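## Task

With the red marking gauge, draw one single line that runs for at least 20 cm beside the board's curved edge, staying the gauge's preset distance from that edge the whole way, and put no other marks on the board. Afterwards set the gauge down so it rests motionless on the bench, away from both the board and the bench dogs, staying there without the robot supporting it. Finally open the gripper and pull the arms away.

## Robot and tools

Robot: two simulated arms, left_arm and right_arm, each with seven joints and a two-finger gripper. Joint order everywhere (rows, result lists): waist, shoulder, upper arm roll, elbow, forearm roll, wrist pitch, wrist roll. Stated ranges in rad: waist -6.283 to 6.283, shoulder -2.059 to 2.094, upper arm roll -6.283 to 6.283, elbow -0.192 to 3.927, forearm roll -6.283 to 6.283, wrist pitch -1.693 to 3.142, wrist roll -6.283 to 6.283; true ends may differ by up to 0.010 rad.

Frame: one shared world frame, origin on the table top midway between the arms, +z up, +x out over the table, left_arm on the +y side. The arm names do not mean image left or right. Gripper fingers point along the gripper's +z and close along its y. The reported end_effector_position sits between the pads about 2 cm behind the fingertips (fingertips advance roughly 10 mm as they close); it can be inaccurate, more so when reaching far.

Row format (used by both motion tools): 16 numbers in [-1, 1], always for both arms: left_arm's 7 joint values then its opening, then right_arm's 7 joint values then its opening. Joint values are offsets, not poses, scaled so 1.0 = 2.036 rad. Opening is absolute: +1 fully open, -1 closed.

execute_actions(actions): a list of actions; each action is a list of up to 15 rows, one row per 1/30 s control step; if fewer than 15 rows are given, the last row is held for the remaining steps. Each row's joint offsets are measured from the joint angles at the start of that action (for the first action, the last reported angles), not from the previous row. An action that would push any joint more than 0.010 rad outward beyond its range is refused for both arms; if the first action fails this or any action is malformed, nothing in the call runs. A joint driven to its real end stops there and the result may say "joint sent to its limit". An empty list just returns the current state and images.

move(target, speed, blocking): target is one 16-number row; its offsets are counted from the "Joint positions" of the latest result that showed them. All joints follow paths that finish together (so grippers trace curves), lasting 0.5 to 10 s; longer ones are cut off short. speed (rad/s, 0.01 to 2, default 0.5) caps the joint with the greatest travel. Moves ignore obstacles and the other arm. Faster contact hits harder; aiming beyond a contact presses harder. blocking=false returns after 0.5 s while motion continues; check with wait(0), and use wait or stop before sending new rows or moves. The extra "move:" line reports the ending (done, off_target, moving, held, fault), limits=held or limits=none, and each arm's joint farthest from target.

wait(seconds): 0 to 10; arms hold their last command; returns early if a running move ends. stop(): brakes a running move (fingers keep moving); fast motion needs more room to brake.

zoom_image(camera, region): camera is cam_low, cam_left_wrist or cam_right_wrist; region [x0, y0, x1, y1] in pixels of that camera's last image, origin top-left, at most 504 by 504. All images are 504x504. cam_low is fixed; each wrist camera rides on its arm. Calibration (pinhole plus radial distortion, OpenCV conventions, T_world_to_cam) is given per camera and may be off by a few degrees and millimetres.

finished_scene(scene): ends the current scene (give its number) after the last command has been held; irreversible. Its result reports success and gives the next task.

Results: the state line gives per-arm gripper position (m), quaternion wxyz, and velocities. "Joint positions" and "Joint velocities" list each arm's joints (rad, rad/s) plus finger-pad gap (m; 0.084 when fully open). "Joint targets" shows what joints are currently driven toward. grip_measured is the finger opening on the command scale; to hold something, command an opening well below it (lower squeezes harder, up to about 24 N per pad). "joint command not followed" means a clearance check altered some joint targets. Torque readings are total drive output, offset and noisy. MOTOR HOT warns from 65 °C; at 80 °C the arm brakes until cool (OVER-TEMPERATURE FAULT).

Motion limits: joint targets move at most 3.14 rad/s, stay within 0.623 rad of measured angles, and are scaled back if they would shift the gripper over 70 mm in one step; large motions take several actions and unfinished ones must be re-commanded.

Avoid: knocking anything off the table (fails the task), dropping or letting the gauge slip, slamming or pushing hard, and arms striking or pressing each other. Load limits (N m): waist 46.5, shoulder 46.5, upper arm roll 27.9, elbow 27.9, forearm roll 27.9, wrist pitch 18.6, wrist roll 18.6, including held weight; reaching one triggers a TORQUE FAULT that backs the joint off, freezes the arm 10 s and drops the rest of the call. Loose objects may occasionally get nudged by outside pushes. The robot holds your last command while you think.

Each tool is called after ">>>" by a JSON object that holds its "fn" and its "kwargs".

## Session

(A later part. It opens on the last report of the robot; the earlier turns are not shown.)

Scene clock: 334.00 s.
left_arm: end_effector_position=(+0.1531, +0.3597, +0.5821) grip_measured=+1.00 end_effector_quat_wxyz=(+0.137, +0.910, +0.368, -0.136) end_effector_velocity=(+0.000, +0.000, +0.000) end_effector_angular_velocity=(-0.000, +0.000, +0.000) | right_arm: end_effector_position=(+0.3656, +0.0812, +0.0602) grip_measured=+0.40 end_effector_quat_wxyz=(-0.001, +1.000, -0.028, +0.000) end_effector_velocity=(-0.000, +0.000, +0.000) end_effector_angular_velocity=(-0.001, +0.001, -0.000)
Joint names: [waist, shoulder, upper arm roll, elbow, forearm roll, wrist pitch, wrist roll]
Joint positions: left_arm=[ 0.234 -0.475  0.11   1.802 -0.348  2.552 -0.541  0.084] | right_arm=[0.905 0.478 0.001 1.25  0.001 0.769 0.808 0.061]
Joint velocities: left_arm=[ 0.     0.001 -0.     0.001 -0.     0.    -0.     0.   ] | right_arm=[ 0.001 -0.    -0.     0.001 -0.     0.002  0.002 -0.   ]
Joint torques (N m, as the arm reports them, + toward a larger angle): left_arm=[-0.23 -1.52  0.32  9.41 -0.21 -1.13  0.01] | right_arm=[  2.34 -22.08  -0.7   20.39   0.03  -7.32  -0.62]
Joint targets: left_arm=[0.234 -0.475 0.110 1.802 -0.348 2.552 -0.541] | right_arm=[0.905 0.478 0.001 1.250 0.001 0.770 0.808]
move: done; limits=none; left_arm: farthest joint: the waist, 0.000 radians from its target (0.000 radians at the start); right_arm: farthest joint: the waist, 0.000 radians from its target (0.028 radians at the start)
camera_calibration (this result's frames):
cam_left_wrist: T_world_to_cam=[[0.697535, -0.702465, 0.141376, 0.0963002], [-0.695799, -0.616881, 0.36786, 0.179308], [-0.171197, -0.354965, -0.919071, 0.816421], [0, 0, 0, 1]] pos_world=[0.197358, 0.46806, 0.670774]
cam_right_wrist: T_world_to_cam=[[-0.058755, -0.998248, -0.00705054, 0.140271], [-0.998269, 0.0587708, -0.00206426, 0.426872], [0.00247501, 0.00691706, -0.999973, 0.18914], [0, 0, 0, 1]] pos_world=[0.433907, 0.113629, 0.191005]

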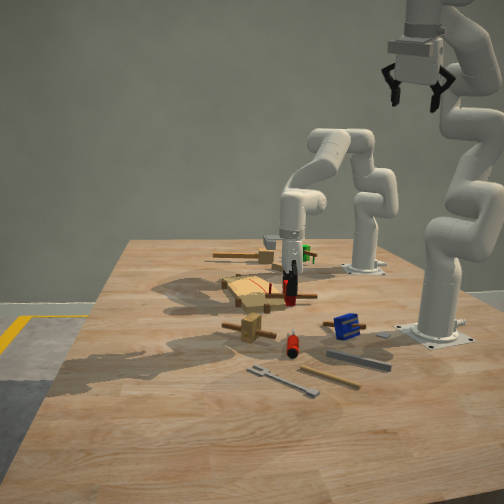

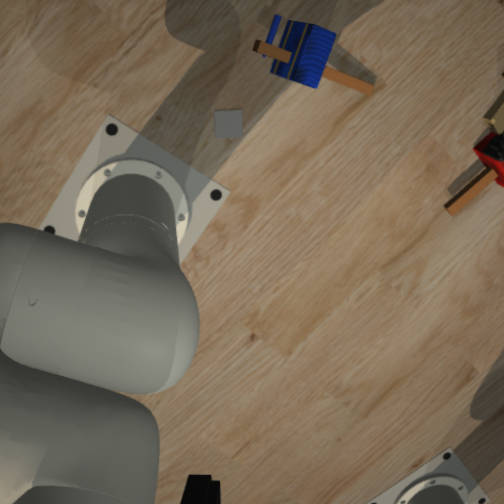

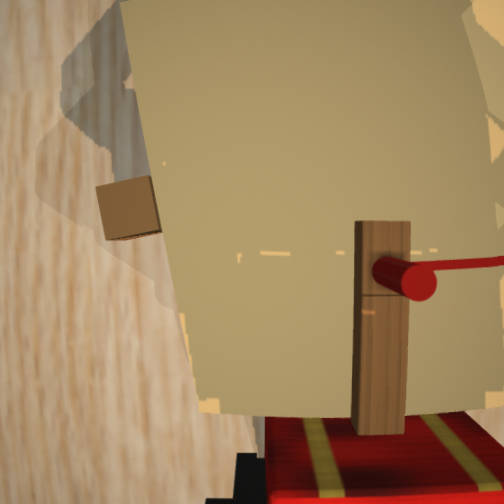

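>>> {"fn": "move", "kwargs": {"target": [0,0,0,0,0,0,0,1,0.01241,0.0218,0,0.03545,0,0.0139,0.0312,-0.5], "speed": 0.07}}

>>> {"fn": "move", "kwargs": {"target": [0,0,0,0,0,0,0,1,0,-0.035,0,0.008,0,0.043,0,-0.5], "speed": 0.12}}

>>> {"fn": "move", "kwargs": {"target": [0,0,0,0,0,0,0,1,0.06,-0.215,0,-0.342,0,-0.126,0,-0.5], "speed": 0.5}}

Scene clock: 341.07 s.
left_arm: end_effector_position=(+0.1531, +0.3597, +0.5821) grip_measured=+1.00 end_effector_quat_wxyz=(+0.137, +0.910, +0.368, -0.136) end_effector_velocity=(+0.000, +0.000, -0.000) end_effector_angular_velocity=(-0.001, -0.001, +0.001) | right_arm: end_effector_position=(+0.3670, +0.1022, +0.0602) grip_measured=+0.40 end_effector_quat_wxyz=(-0.001, +0.999, -0.046, +0.000) end_effector_velocity=(-0.000, -0.000, -0.000) end_effector_angular_velocity=(-0.001, +0.001, -0.001)
Joint names: [waist, shoulder, upper arm roll, elbow, forearm roll, wrist pitch, wrist roll]
Joint positions: left_arm=[ 0.234 -0.475  0.11   1.802 -0.348  2.552 -0.541  0.084] | right_arm=[0.93  0.522 0.001 1.322 0.001 0.797 0.872 0.061]
Joint velocities: left_arm=[ 0.     0.     0.001 -0.    -0.001 -0.001 -0.    -0.   ] | right_arm=[ 0.001 -0.    -0.    -0.001 -0.001  0.001  0.002 -0.   ]
Joint torques (N m, as the arm reports them, + toward a larger angle): left_arm=[ 0.1  -1.27  0.44  9.45 -0.05 -1.34 -0.27] | right_arm=[  1.36 -24.07  -1.53  20.13  -0.26  -6.36  -0.42]
Joint targets: left_arm=[0.234 -0.475 0.110 1.802 -0.348 2.552 -0.541] | right_arm=[0.930 0.522 0.001 1.322 0.001 0.798 0.872]
move: done; limits=none; left_arm: farthest joint: the waist, 0.000 radians from its target (0.000 radians at the start); right_arm: farthest joint: the waist, 0.000 radians from its target (0.025 radians at the start)
camera_calibration (this result's frames):
cam_left_wrist: T_world_to_cam=[[0.697535, -0.702465, 0.141376, 0.0963001], [-0.695799, -0.616881, 0.36786, 0.179308], [-0.171197, -0.354965, -0.919071, 0.816421], [0, 0, 0, 1]] pos_world=[0.197358, 0.46806, 0.670774]
cam_right_wrist: T_world_to_cam=[[-0.0965675, -0.995299, -0.0073707, 0.174973], [-0.995323, 0.0965845, -0.00198257, 0.422058], [0.00268515, 0.00714477, -0.999971, 0.188866], [0, 0, 0, 1]] pos_world=[0.436474, 0.132037, 0.190987]

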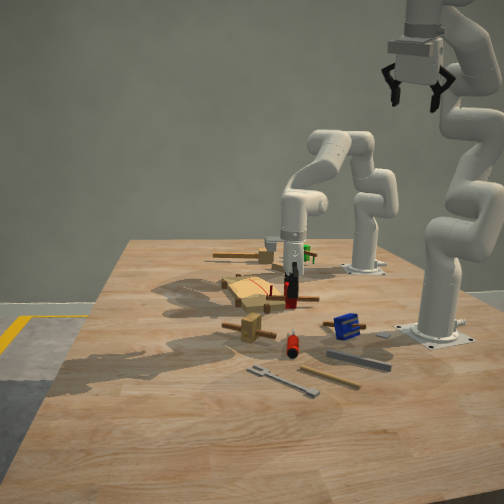

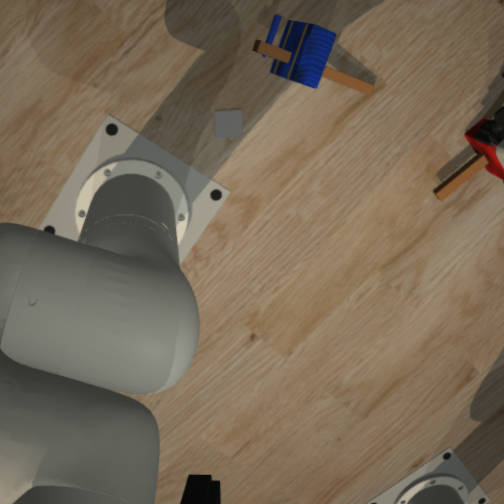

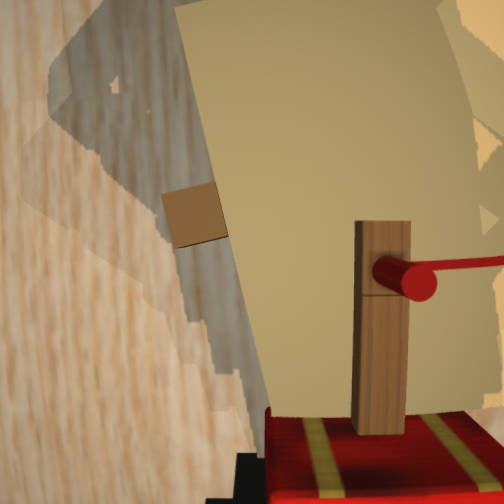

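Scene clock: 342.20 s.
left_arm: end_effector_position=(+0.1531, +0.3597, +0.5821) grip_measured=+1.00 end_effector_quat_wxyz=(+0.137, +0.910, +0.368, -0.136) end_effector_velocity=(+0.000, -0.000, +0.000) end_effector_angular_velocity=(-0.001, -0.001, -0.002) | right_arm: end_effector_position=(+0.3655, +0.1008, +0.0998) grip_measured=+0.39 end_effector_quat_wxyz=(-0.001, +0.999, -0.046, +0.000) end_effector_velocity=(-0.000, +0.001, +0.001) end_effector_angular_velocity=(+0.001, -0.001, +0.002)
Joint names: [waist, shoulder, upper arm roll, elbow, forearm roll, wrist pitch, wrist roll]
Joint positions: left_arm=[ 0.234 -0.475  0.11   1.802 -0.348  2.552 -0.541  0.084] | right_arm=[0.93  0.452 0.001 1.338 0.001 0.884 0.872 0.061]
Joint velocities: left_arm=[-0.    -0.    -0.     0.    -0.002 -0.     0.    -0.   ] | right_arm=[ 0.002 -0.001  0.     0.001  0.     0.001 -0.     0.   ]
Joint torques (N m, as the arm reports them, + toward a larger angle): left_arm=[-0.03 -1.63  0.3   9.12 -0.05 -1.28 -0.15] | right_arm=[  2.44 -25.37  -0.72  17.83   0.17  -2.08  -0.12]
Joint targets: left_arm=[0.234 -0.475 0.110 1.802 -0.348 2.552 -0.541] | right_arm=[0.930 0.451 0.001 1.338 0.001 0.885 0.872]
move: done; limits=none; left_arm: farthest joint: the waist, 0.000 radians from its target (0.000 radians at the start); right_arm: farthest joint: the shoulder, 0.001 radians from its target (0.072 radians at the start)
camera_calibration (this result's frames):
cam_left_wrist: T_world_to_cam=[[0.697535, -0.702465, 0.141376, 0.0963002], [-0.695799, -0.616881, 0.36786, 0.179308], [-0.171197, -0.354965, -0.919071, 0.816421], [0, 0, 0, 1]] pos_world=[0.197358, 0.46806, 0.670774]
cam_right_wrist: T_world_to_cam=[[-0.0964626, -0.995313, -0.00687964, 0.173645], [-0.995334, 0.0964757, -0.0016037, 0.420838], [0.0022599, 0.00669284, -0.999975, 0.228713], [0, 0, 0, 1]] pos_world=[0.435107, 0.1307, 0.230577]

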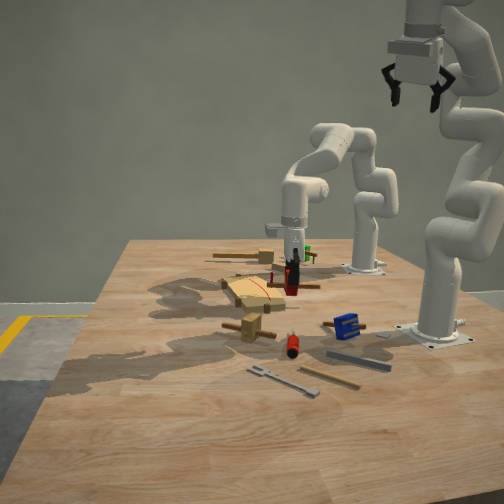

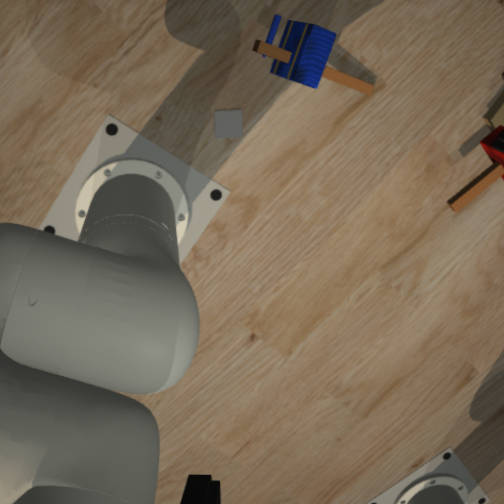

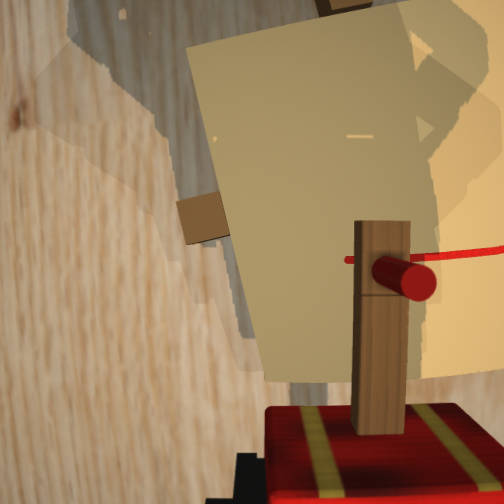

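Scene clock: 344.13 s.
left_arm: end_effector_position=(+0.1531, +0.3597, +0.5821) grip_measured=+1.00 end_effector_quat_wxyz=(+0.137, +0.910, +0.368, -0.136) end_effector_velocity=(+0.000, -0.001, +0.000) end_effector_angular_velocity=(+0.001, -0.000, -0.002) | right_arm: end_effector_position=(+0.2092, +0.0140, +0.0761) grip_measured=+0.39 end_effector_quat_wxyz=(-0.000, +1.000, +0.014, -0.000) end_effector_velocity=(-0.001, -0.001, -0.001) end_effector_angular_velocity=(-0.003, +0.003, +0.000)
Joint names: [waist, shoulder, upper arm roll, elbow, forearm roll, wrist pitch, wrist roll]
Joint positions: left_arm=[ 0.234 -0.475  0.11   1.802 -0.348  2.552 -0.541  0.084] | right_arm=[1.052 0.014 0.001 0.642 0.001 0.628 0.872 0.061]
Joint velocities: left_arm=[ 0.    -0.    -0.002  0.    -0.     0.     0.     0.   ] | right_arm=[-0.     0.     0.    -0.004  0.     0.    -0.     0.   ]
Joint torques (N m, as the arm reports them, + toward a larger angle): left_arm=[ 0.17 -1.7   0.4   9.52  0.11 -1.19 -0.05] | right_arm=[  2.86 -15.81  -0.39  15.67   0.21  -2.08  -0.18]
Joint targets: left_arm=[0.234 -0.475 0.110 1.802 -0.348 2.552 -0.541] | right_arm=[1.052 0.014 0.001 0.642 0.001 0.628 0.872]
move: done; limits=none; left_arm: farthest joint: the waist, 0.000 radians from its target (0.000 radians at the start); right_arm: farthest joint: the waist, 0.000 radians from its target (0.122 radians at the start)
camera_calibration (this result's frames):
cam_left_wrist: T_world_to_cam=[[0.697535, -0.702465, 0.141376, 0.0963003], [-0.695799, -0.616881, 0.36786, 0.179308], [-0.171197, -0.354965, -0.919071, 0.816421], [0, 0, 0, 1]] pos_world=[0.197358, 0.46806, 0.670774]
cam_right_wrist: T_world_to_cam=[[0.0252725, -0.999668, -0.00499154, 0.0464239], [-0.99968, -0.0252677, -0.00102277, 0.276084], [0.000896308, 0.00501579, -0.999987, 0.206218], [0, 0, 0, 1]] pos_world=[0.274637, 0.0523502, 0.206729]

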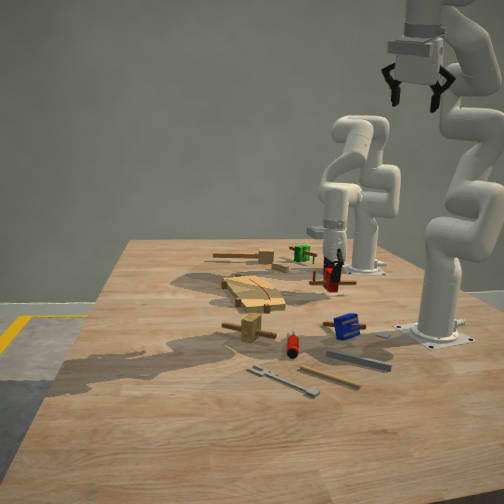

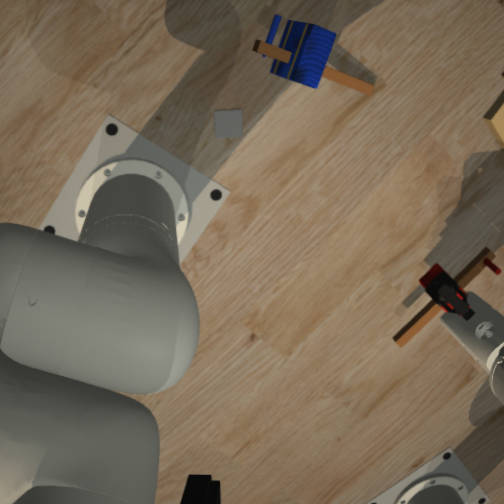

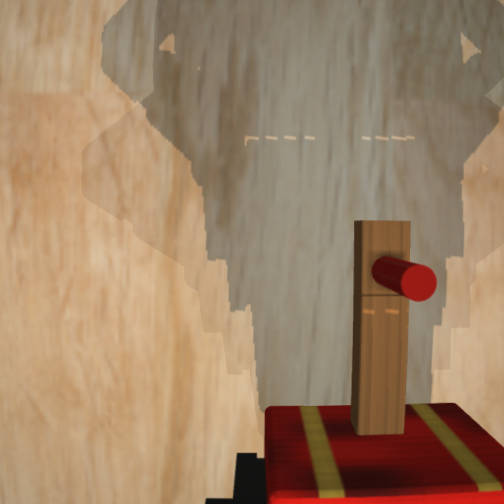

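>>> {"fn": "execute_actions", "kwargs": {"actions": []}}

>>> {"fn": "move", "kwargs": {"target": [0,0,0,0,0,0,0,1,0,0.033,0,0,0,-0.033,0,-0.5], "speed": 0.08}}

Scene clock: 350.30 s.
left_arm: end_effector_position=(+0.1531, +0.3597, +0.5821) grip_measured=+1.00 end_effector_quat_wxyz=(+0.137, +0.910, +0.368, -0.136) end_effector_velocity=(+0.000, -0.001, +0.000) end_effector_angular_velocity=(+0.000, -0.000, -0.001) | right_arm: end_effector_position=(+0.2090, +0.0139, +0.0760) grip_measured=+0.39 end_effector_quat_wxyz=(-0.000, +1.000, +0.015, -0.000) end_effector_velocity=(-0.000, +0.001, +0.000) end_effector_angular_velocity=(+0.002, -0.001, +0.001)
Joint names: [waist, shoulder, upper arm roll, elbow, forearm roll, wrist pitch, wrist roll]
Joint positions: left_arm=[ 0.234 -0.475  0.11   1.802 -0.348  2.552 -0.541  0.084] | right_arm=[1.052 0.014 0.001 0.642 0.001 0.628 0.872 0.061]
Joint velocities: left_arm=[ 0.    -0.    -0.002 -0.    -0.001 -0.    -0.001 -0.   ] | right_arm=[ 0.001  0.     0.     0.     0.    -0.001 -0.    -0.   ]
Joint torques (N m, as the arm reports them, + toward a larger angle): left_arm=[-0.25 -0.62  0.11  9.19 -0.05 -1.3  -0.11] | right_arm=[  2.77 -16.2   -0.45  15.69   0.28  -2.15  -0.13]
Joint targets: left_arm=[0.234 -0.475 0.110 1.802 -0.348 2.552 -0.541] | right_arm=[1.052 0.014 0.001 0.642 0.001 0.628 0.872]
camera_calibration (this result's frames):
cam_left_wrist: T_world_to_cam=[[0.697535, -0.702465, 0.141376, 0.0963002], [-0.695799, -0.616881, 0.36786, 0.179308], [-0.171197, -0.354965, -0.919071, 0.816421], [0, 0, 0, 1]] pos_world=[0.197358, 0.46806, 0.670774]
cam_right_wrist: T_world_to_cam=[[0.0254572, -0.999664, -0.00482686, 0.0462771], [-0.999676, -0.0254532, -0.000886039, 0.2759], [0.000762883, 0.00484785, -0.999988, 0.206197], [0, 0, 0, 1]] pos_world=[0.274475, 0.0522845, 0.206662]

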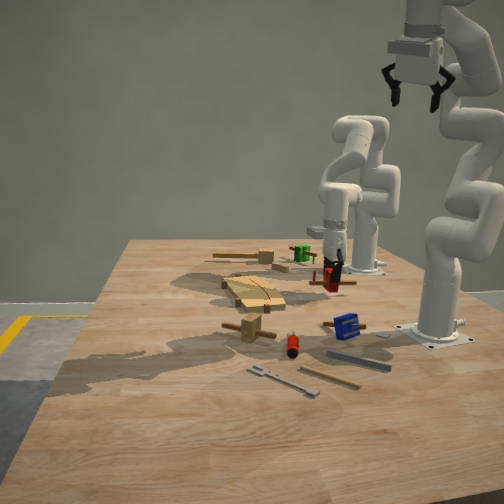

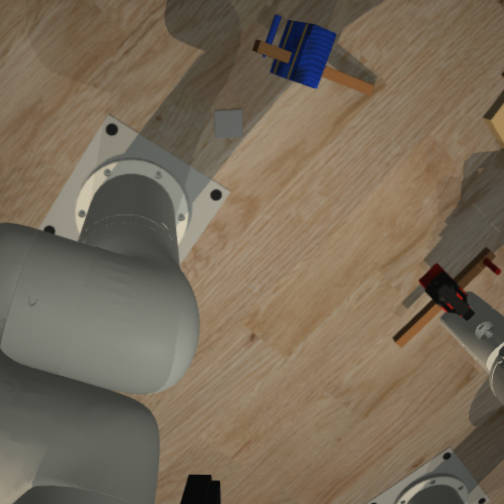

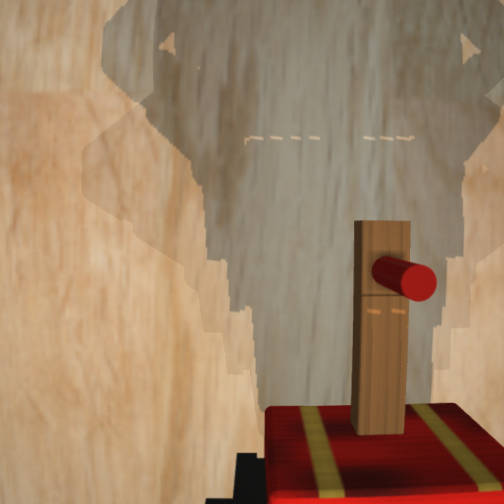

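Scene clock: 351.50 s.
left_arm: end_effector_position=(+0.1531, +0.3597, +0.5821) grip_measured=+1.00 end_effector_quat_wxyz=(+0.137, +0.910, +0.368, -0.136) end_effector_velocity=(-0.000, +0.000, +0.000) end_effector_angular_velocity=(-0.001, -0.001, +0.001) | right_arm: end_effector_position=(+0.2112, +0.0167, +0.0547) grip_measured=+0.40 end_effector_quat_wxyz=(-0.000, +1.000, +0.015, -0.000) end_effector_velocity=(-0.001, +0.000, -0.000) end_effector_angular_velocity=(-0.000, +0.000, +0.002)
Joint names: [waist, shoulder, upper arm roll, elbow, forearm roll, wrist pitch, wrist roll]
Joint positions: left_arm=[ 0.234 -0.475  0.11   1.802 -0.348  2.552 -0.541  0.084] | right_arm=[1.052 0.081 0.001 0.642 0.001 0.561 0.872 0.061]
Joint velocities: left_arm=[-0.    -0.     0.001 -0.    -0.001 -0.     0.    -0.   ] | right_arm=[ 0.001 -0.     0.    -0.001 -0.     0.    -0.     0.   ]
Joint torques (N m, as the arm reports them, + toward a larger angle): left_arm=[-0.16 -1.43  0.61  9.7  -0.05 -1.1  -0.12] | right_arm=[  2.37 -15.62  -0.33  14.48   0.2   -2.23  -0.22]
Joint targets: left_arm=[0.234 -0.475 0.110 1.802 -0.348 2.552 -0.541] | right_arm=[1.052 0.081 0.001 0.642 0.001 0.561 0.872]
move: done; limits=none; left_arm: farthest joint: the waist, 0.000 radians from its target (0.000 radians at the start); right_arm: farthest joint: the shoulder, 0.001 radians from its target (0.067 radians at the start)
camera_calibration (this result's frames):
cam_left_wrist: T_world_to_cam=[[0.697535, -0.702465, 0.141376, 0.0963002], [-0.695799, -0.616881, 0.36786, 0.179308], [-0.171197, -0.354965, -0.919071, 0.816421], [0, 0, 0, 1]] pos_world=[0.197358, 0.46806, 0.670774]
cam_right_wrist: T_world_to_cam=[[0.0253844, -0.999663, -0.00547265, 0.0489893], [-0.999677, -0.0253771, -0.00139063, 0.278239], [0.00125128, 0.00550618, -0.999984, 0.184755], [0, 0, 0, 1]] pos_world=[0.276674, 0.0550164, 0.185407]

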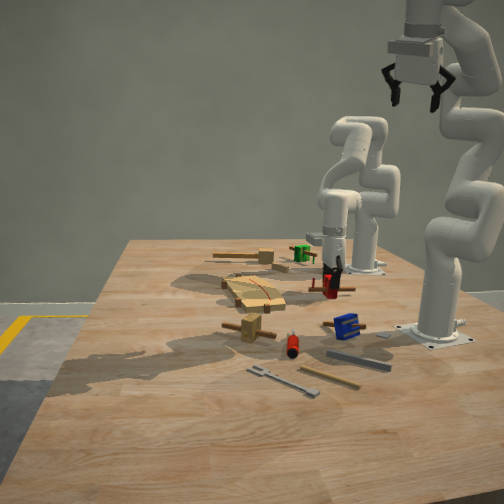

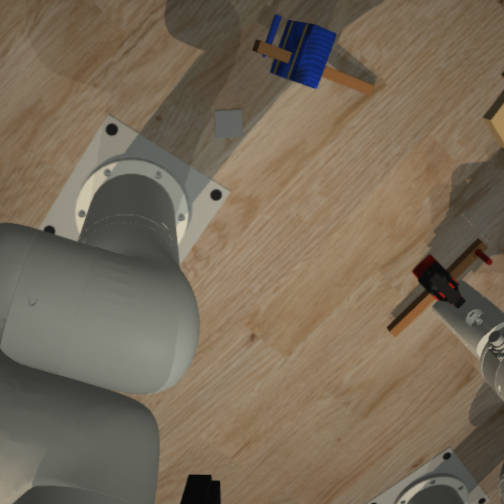

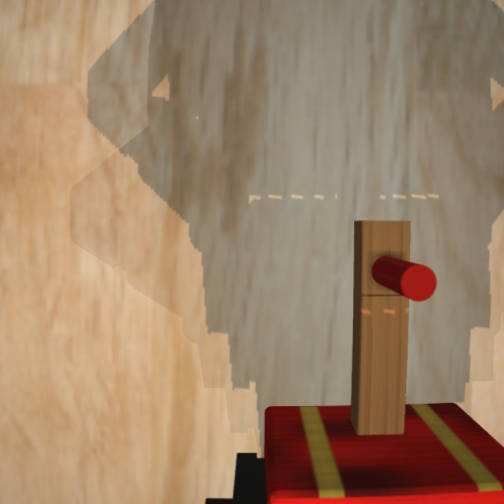

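>>> {"fn": "move", "kwargs": {"target": [0,0,0,0,0,0,0,1,0,0,0,0,0,0,0,1]}}

>>> {"fn": "move", "kwargs": {"target": [0,0,0,0,0,0,0,1,0,-0.2,0,0.09,0,0.29,0,1]}}

>>> {"fn": "move", "kwargs": {"target": [0,0,0,0,0,0,0,1,-0.4,0,0,0,0,0,0,1], "speed": 0.8}}

Scene clock: 355.23 s.
left_arm: end_effector_position=(+0.1531, +0.3597, +0.5821) grip_measured=+1.00 end_effector_quat_wxyz=(+0.137, +0.910, +0.368, -0.136) end_effector_velocity=(-0.000, -0.000, +0.000) end_effector_angular_velocity=(+0.001, -0.000, -0.001) | right_arm: end_effector_position=(+0.2112, +0.0167, +0.0547) grip_measured=+1.00 end_effector_quat_wxyz=(-0.000, +1.000, +0.015, -0.000) end_effector_velocity=(-0.000, -0.000, -0.000) end_effector_angular_velocity=(-0.000, +0.000, +0.000)
Joint names: [waist, shoulder, upper arm roll, elbow, forearm roll, wrist pitch, wrist roll]
Joint positions: left_arm=[ 0.234 -0.475  0.11   1.802 -0.348  2.552 -0.541  0.084] | right_arm=[1.052 0.081 0.001 0.642 0.001 0.561 0.872 0.084]
Joint velocities: left_arm=[-0.001 -0.001 -0.001 -0.001  0.001 -0.    -0.    -0.   ] | right_arm=[ 0.  0. -0. -0.  0.  0.  0.  0.]
Joint torques (N m, as the arm reports them, + toward a larger angle): left_arm=[-0.51 -1.42  0.42  9.32  0.05 -1.07 -0.2 ] | right_arm=[  2.61 -16.29  -0.35  14.69   0.07  -2.02  -0.22]
Joint targets: left_arm=[0.234 -0.475 0.110 1.802 -0.348 2.552 -0.541] | right_arm=[1.052 0.081 0.001 0.642 0.001 0.561 0.872]
move: done; limits=none; left_arm: farthest joint: the waist, 0.000 radians from its target (0.000 radians at the start); right_arm: farthest joint: the waist, 0.000 radians from its target (0.000 radians at the start)
camera_calibration (this result's frames):
cam_left_wrist: T_world_to_cam=[[0.697535, -0.702465, 0.141376, 0.0963001], [-0.695799, -0.616881, 0.36786, 0.179308], [-0.171197, -0.354965, -0.919071, 0.816421], [0, 0, 0, 1]] pos_world=[0.197358, 0.46806, 0.670774]
cam_right_wrist: T_world_to_cam=[[0.0254086, -0.999663, -0.00534516, 0.0489424], [-0.999676, -0.0254021, -0.00128298, 0.27819], [0.00114677, 0.00537603, -0.999985, 0.184721], [0, 0, 0, 1]] pos_world=[0.276645, 0.0549995, 0.185337]

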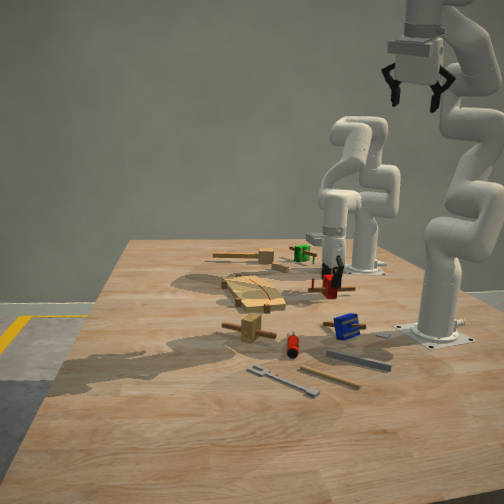

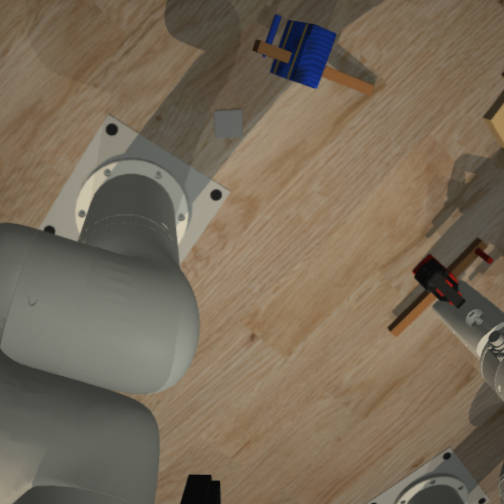

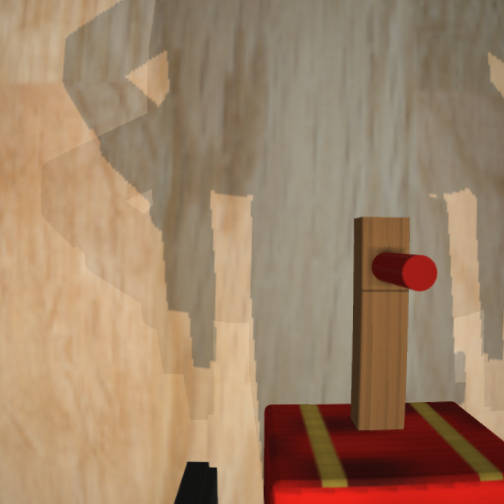

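Scene clock: 356.97 s.
left_arm: end_effector_position=(+0.1531, +0.3597, +0.5821) grip_measured=+1.00 end_effector_quat_wxyz=(+0.137, +0.910, +0.368, -0.136) end_effector_velocity=(-0.000, +0.000, -0.000) end_effector_angular_velocity=(-0.000, +0.001, -0.000) | right_arm: end_effector_position=(+0.1964, -0.0020, +0.2410) grip_measured=+1.00 end_effector_quat_wxyz=(-0.000, +1.000, +0.015, -0.000) end_effector_velocity=(+0.000, +0.000, +0.003) end_effector_angular_velocity=(+0.005, -0.004, -0.000)
Joint names: [waist, shoulder, upper arm roll, elbow, forearm roll, wrist pitch, wrist roll]
Joint positions: left_arm=[ 0.234 -0.475  0.11   1.802 -0.348  2.552 -0.541  0.084] | right_arm=[ 1.052 -0.326  0.001  0.825  0.001  1.151  0.872  0.084]
Joint velocities: left_arm=[-0.     0.     0.    -0.     0.     0.001  0.    -0.   ] | right_arm=[-0.    -0.004 -0.     0.003 -0.     0.001  0.     0.   ]
Joint torques (N m, as the arm reports them, + toward a larger angle): left_arm=[ 0.11 -1.37  0.42  9.61 -0.05 -1.19 -0.12] | right_arm=[  2.55 -11.66  -0.07  18.33   0.16  -2.    -0.17]
Joint targets: left_arm=[0.234 -0.475 0.110 1.802 -0.348 2.552 -0.541] | right_arm=[1.052 -0.326 0.001 0.825 0.001 1.151 0.872]
move: done; limits=none; left_arm: farthest joint: the waist, 0.000 radians from its target (0.000 radians at the start); right_arm: farthest joint: the waist, 0.000 radians from its target (0.000 radians at the start)
camera_calibration (this result's frames):
cam_left_wrist: T_world_to_cam=[[0.697535, -0.702465, 0.141376, 0.0963], [-0.695799, -0.616881, 0.36786, 0.179308], [-0.171197, -0.354965, -0.919071, 0.816421], [0, 0, 0, 1]] pos_world=[0.197358, 0.46806, 0.670774]
cam_right_wrist: T_world_to_cam=[[0.0258498, -0.999655, -0.00466165, 0.0314534], [-0.999666, -0.0258461, -0.000848685, 0.263013], [0.000727907, 0.00468203, -0.999989, 0.371204], [0, 0, 0, 1]] pos_world=[0.261842, 0.0365025, 0.37157]

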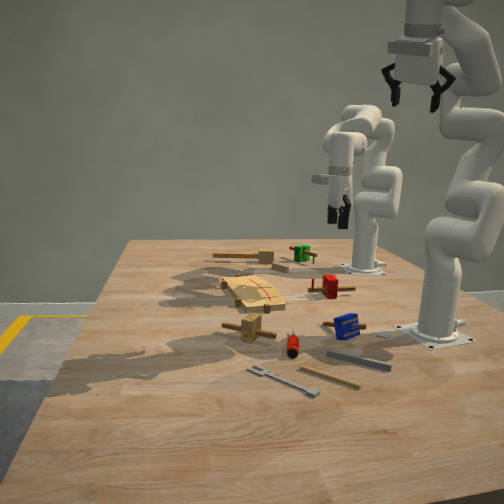

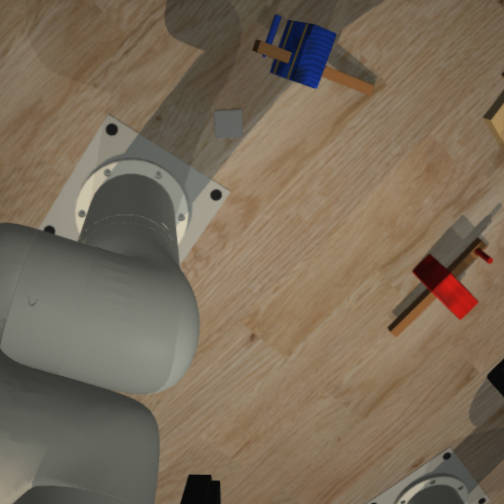

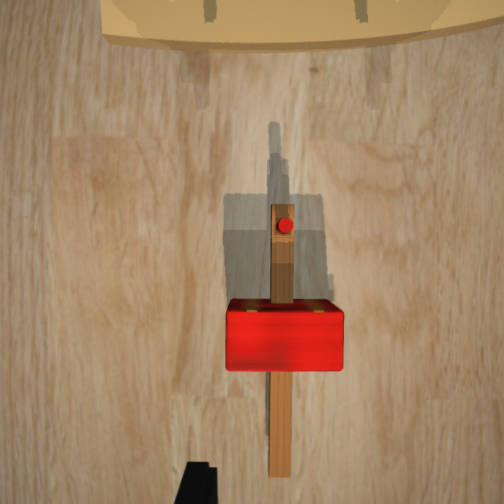

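Scene clock: 358.60 s.
left_arm: end_effector_position=(+0.1531, +0.3597, +0.5821) grip_measured=+1.00 end_effector_quat_wxyz=(+0.137, +0.910, +0.368, -0.136) end_effector_velocity=(-0.000, -0.000, +0.000) end_effector_angular_velocity=(+0.000, -0.002, -0.002) | right_arm: end_effector_position=(+0.3378, -0.2636, +0.2410) grip_measured=+1.00 end_effector_quat_wxyz=(-0.000, +0.924, -0.382, -0.000) end_effector_velocity=(+0.001, -0.004, +0.000) end_effector_angular_velocity=(+0.001, -0.000, -0.009)
Joint names: [waist, shoulder, upper arm roll, elbow, forearm roll, wrist pitch, wrist roll]
Joint positions: left_arm=[ 0.234 -0.475  0.11   1.802 -0.348  2.552 -0.541  0.084] | right_arm=[ 0.239 -0.326  0.002  0.825  0.001  1.151  0.872  0.084]
Joint velocities: left_arm=[-0.001 -0.001 -0.001  0.    -0.    -0.     0.001  0.   ] | right_arm=[-0.006  0.    -0.004  0.001 -0.    -0.    -0.     0.   ]
Joint torques (N m, as the arm reports them, + toward a larger angle): left_arm=[-0.2  -1.61  0.36  9.36 -0.13 -1.23 -0.05] | right_arm=[  2.47 -11.73  -0.15  18.56   0.24  -2.07  -0.12]
Joint targets: left_arm=[0.234 -0.475 0.110 1.802 -0.348 2.552 -0.541] | right_arm=[0.238 -0.326 0.001 0.825 0.001 1.151 0.872]
move: done; limits=none; left_arm: farthest joint: the waist, 0.000 radians from its target (0.000 radians at the start); right_arm: farthest joint: the waist, 0.001 radians from its target (0.815 radians at the start)
camera_calibration (this result's frames):
cam_left_wrist: T_world_to_cam=[[0.697535, -0.702465, 0.141377, 0.0962999], [-0.695799, -0.616881, 0.36786, 0.179308], [-0.171197, -0.354965, -0.919071, 0.816421], [0, 0, 0, 1]] pos_world=[0.197358, 0.46806, 0.670774]
cam_right_wrist: T_world_to_cam=[[-0.708331, -0.705866, -0.00456824, 0.0916644], [-0.70587, 0.708341, -0.00093357, 0.491977], [0.00389485, 0.00256331, -0.999989, 0.370694], [0, 0, 0, 1]] pos_world=[0.410757, -0.284734, 0.371568]

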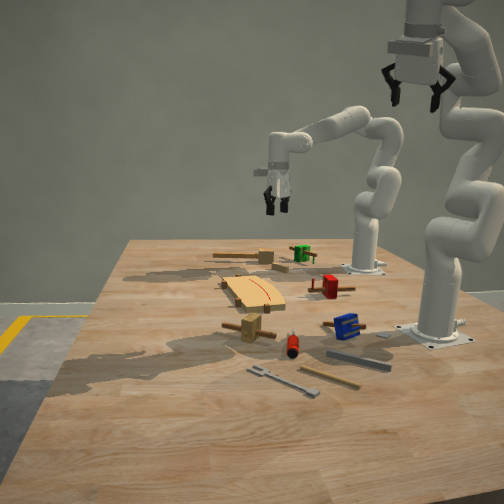

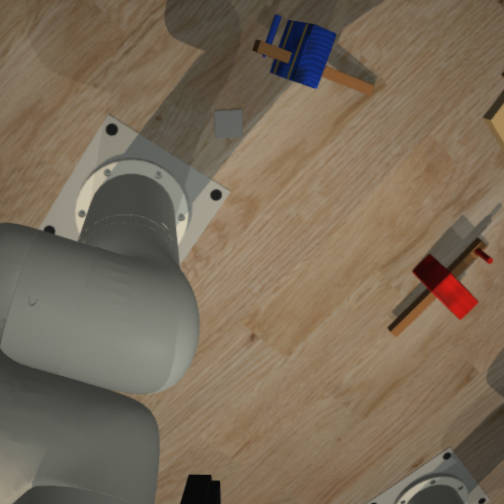

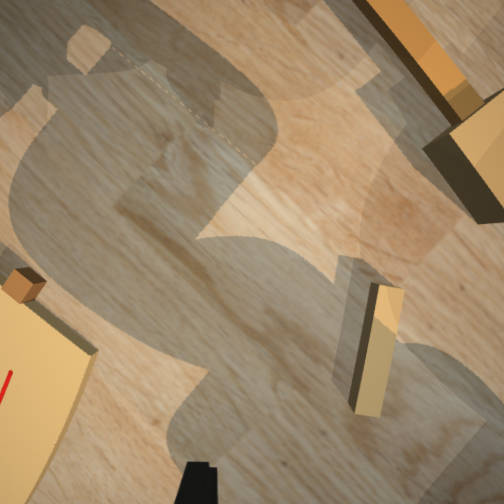

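>>> {"fn": "finished_scene", "kwargs": {"scene": 2}}

The scene is finished: the task was done.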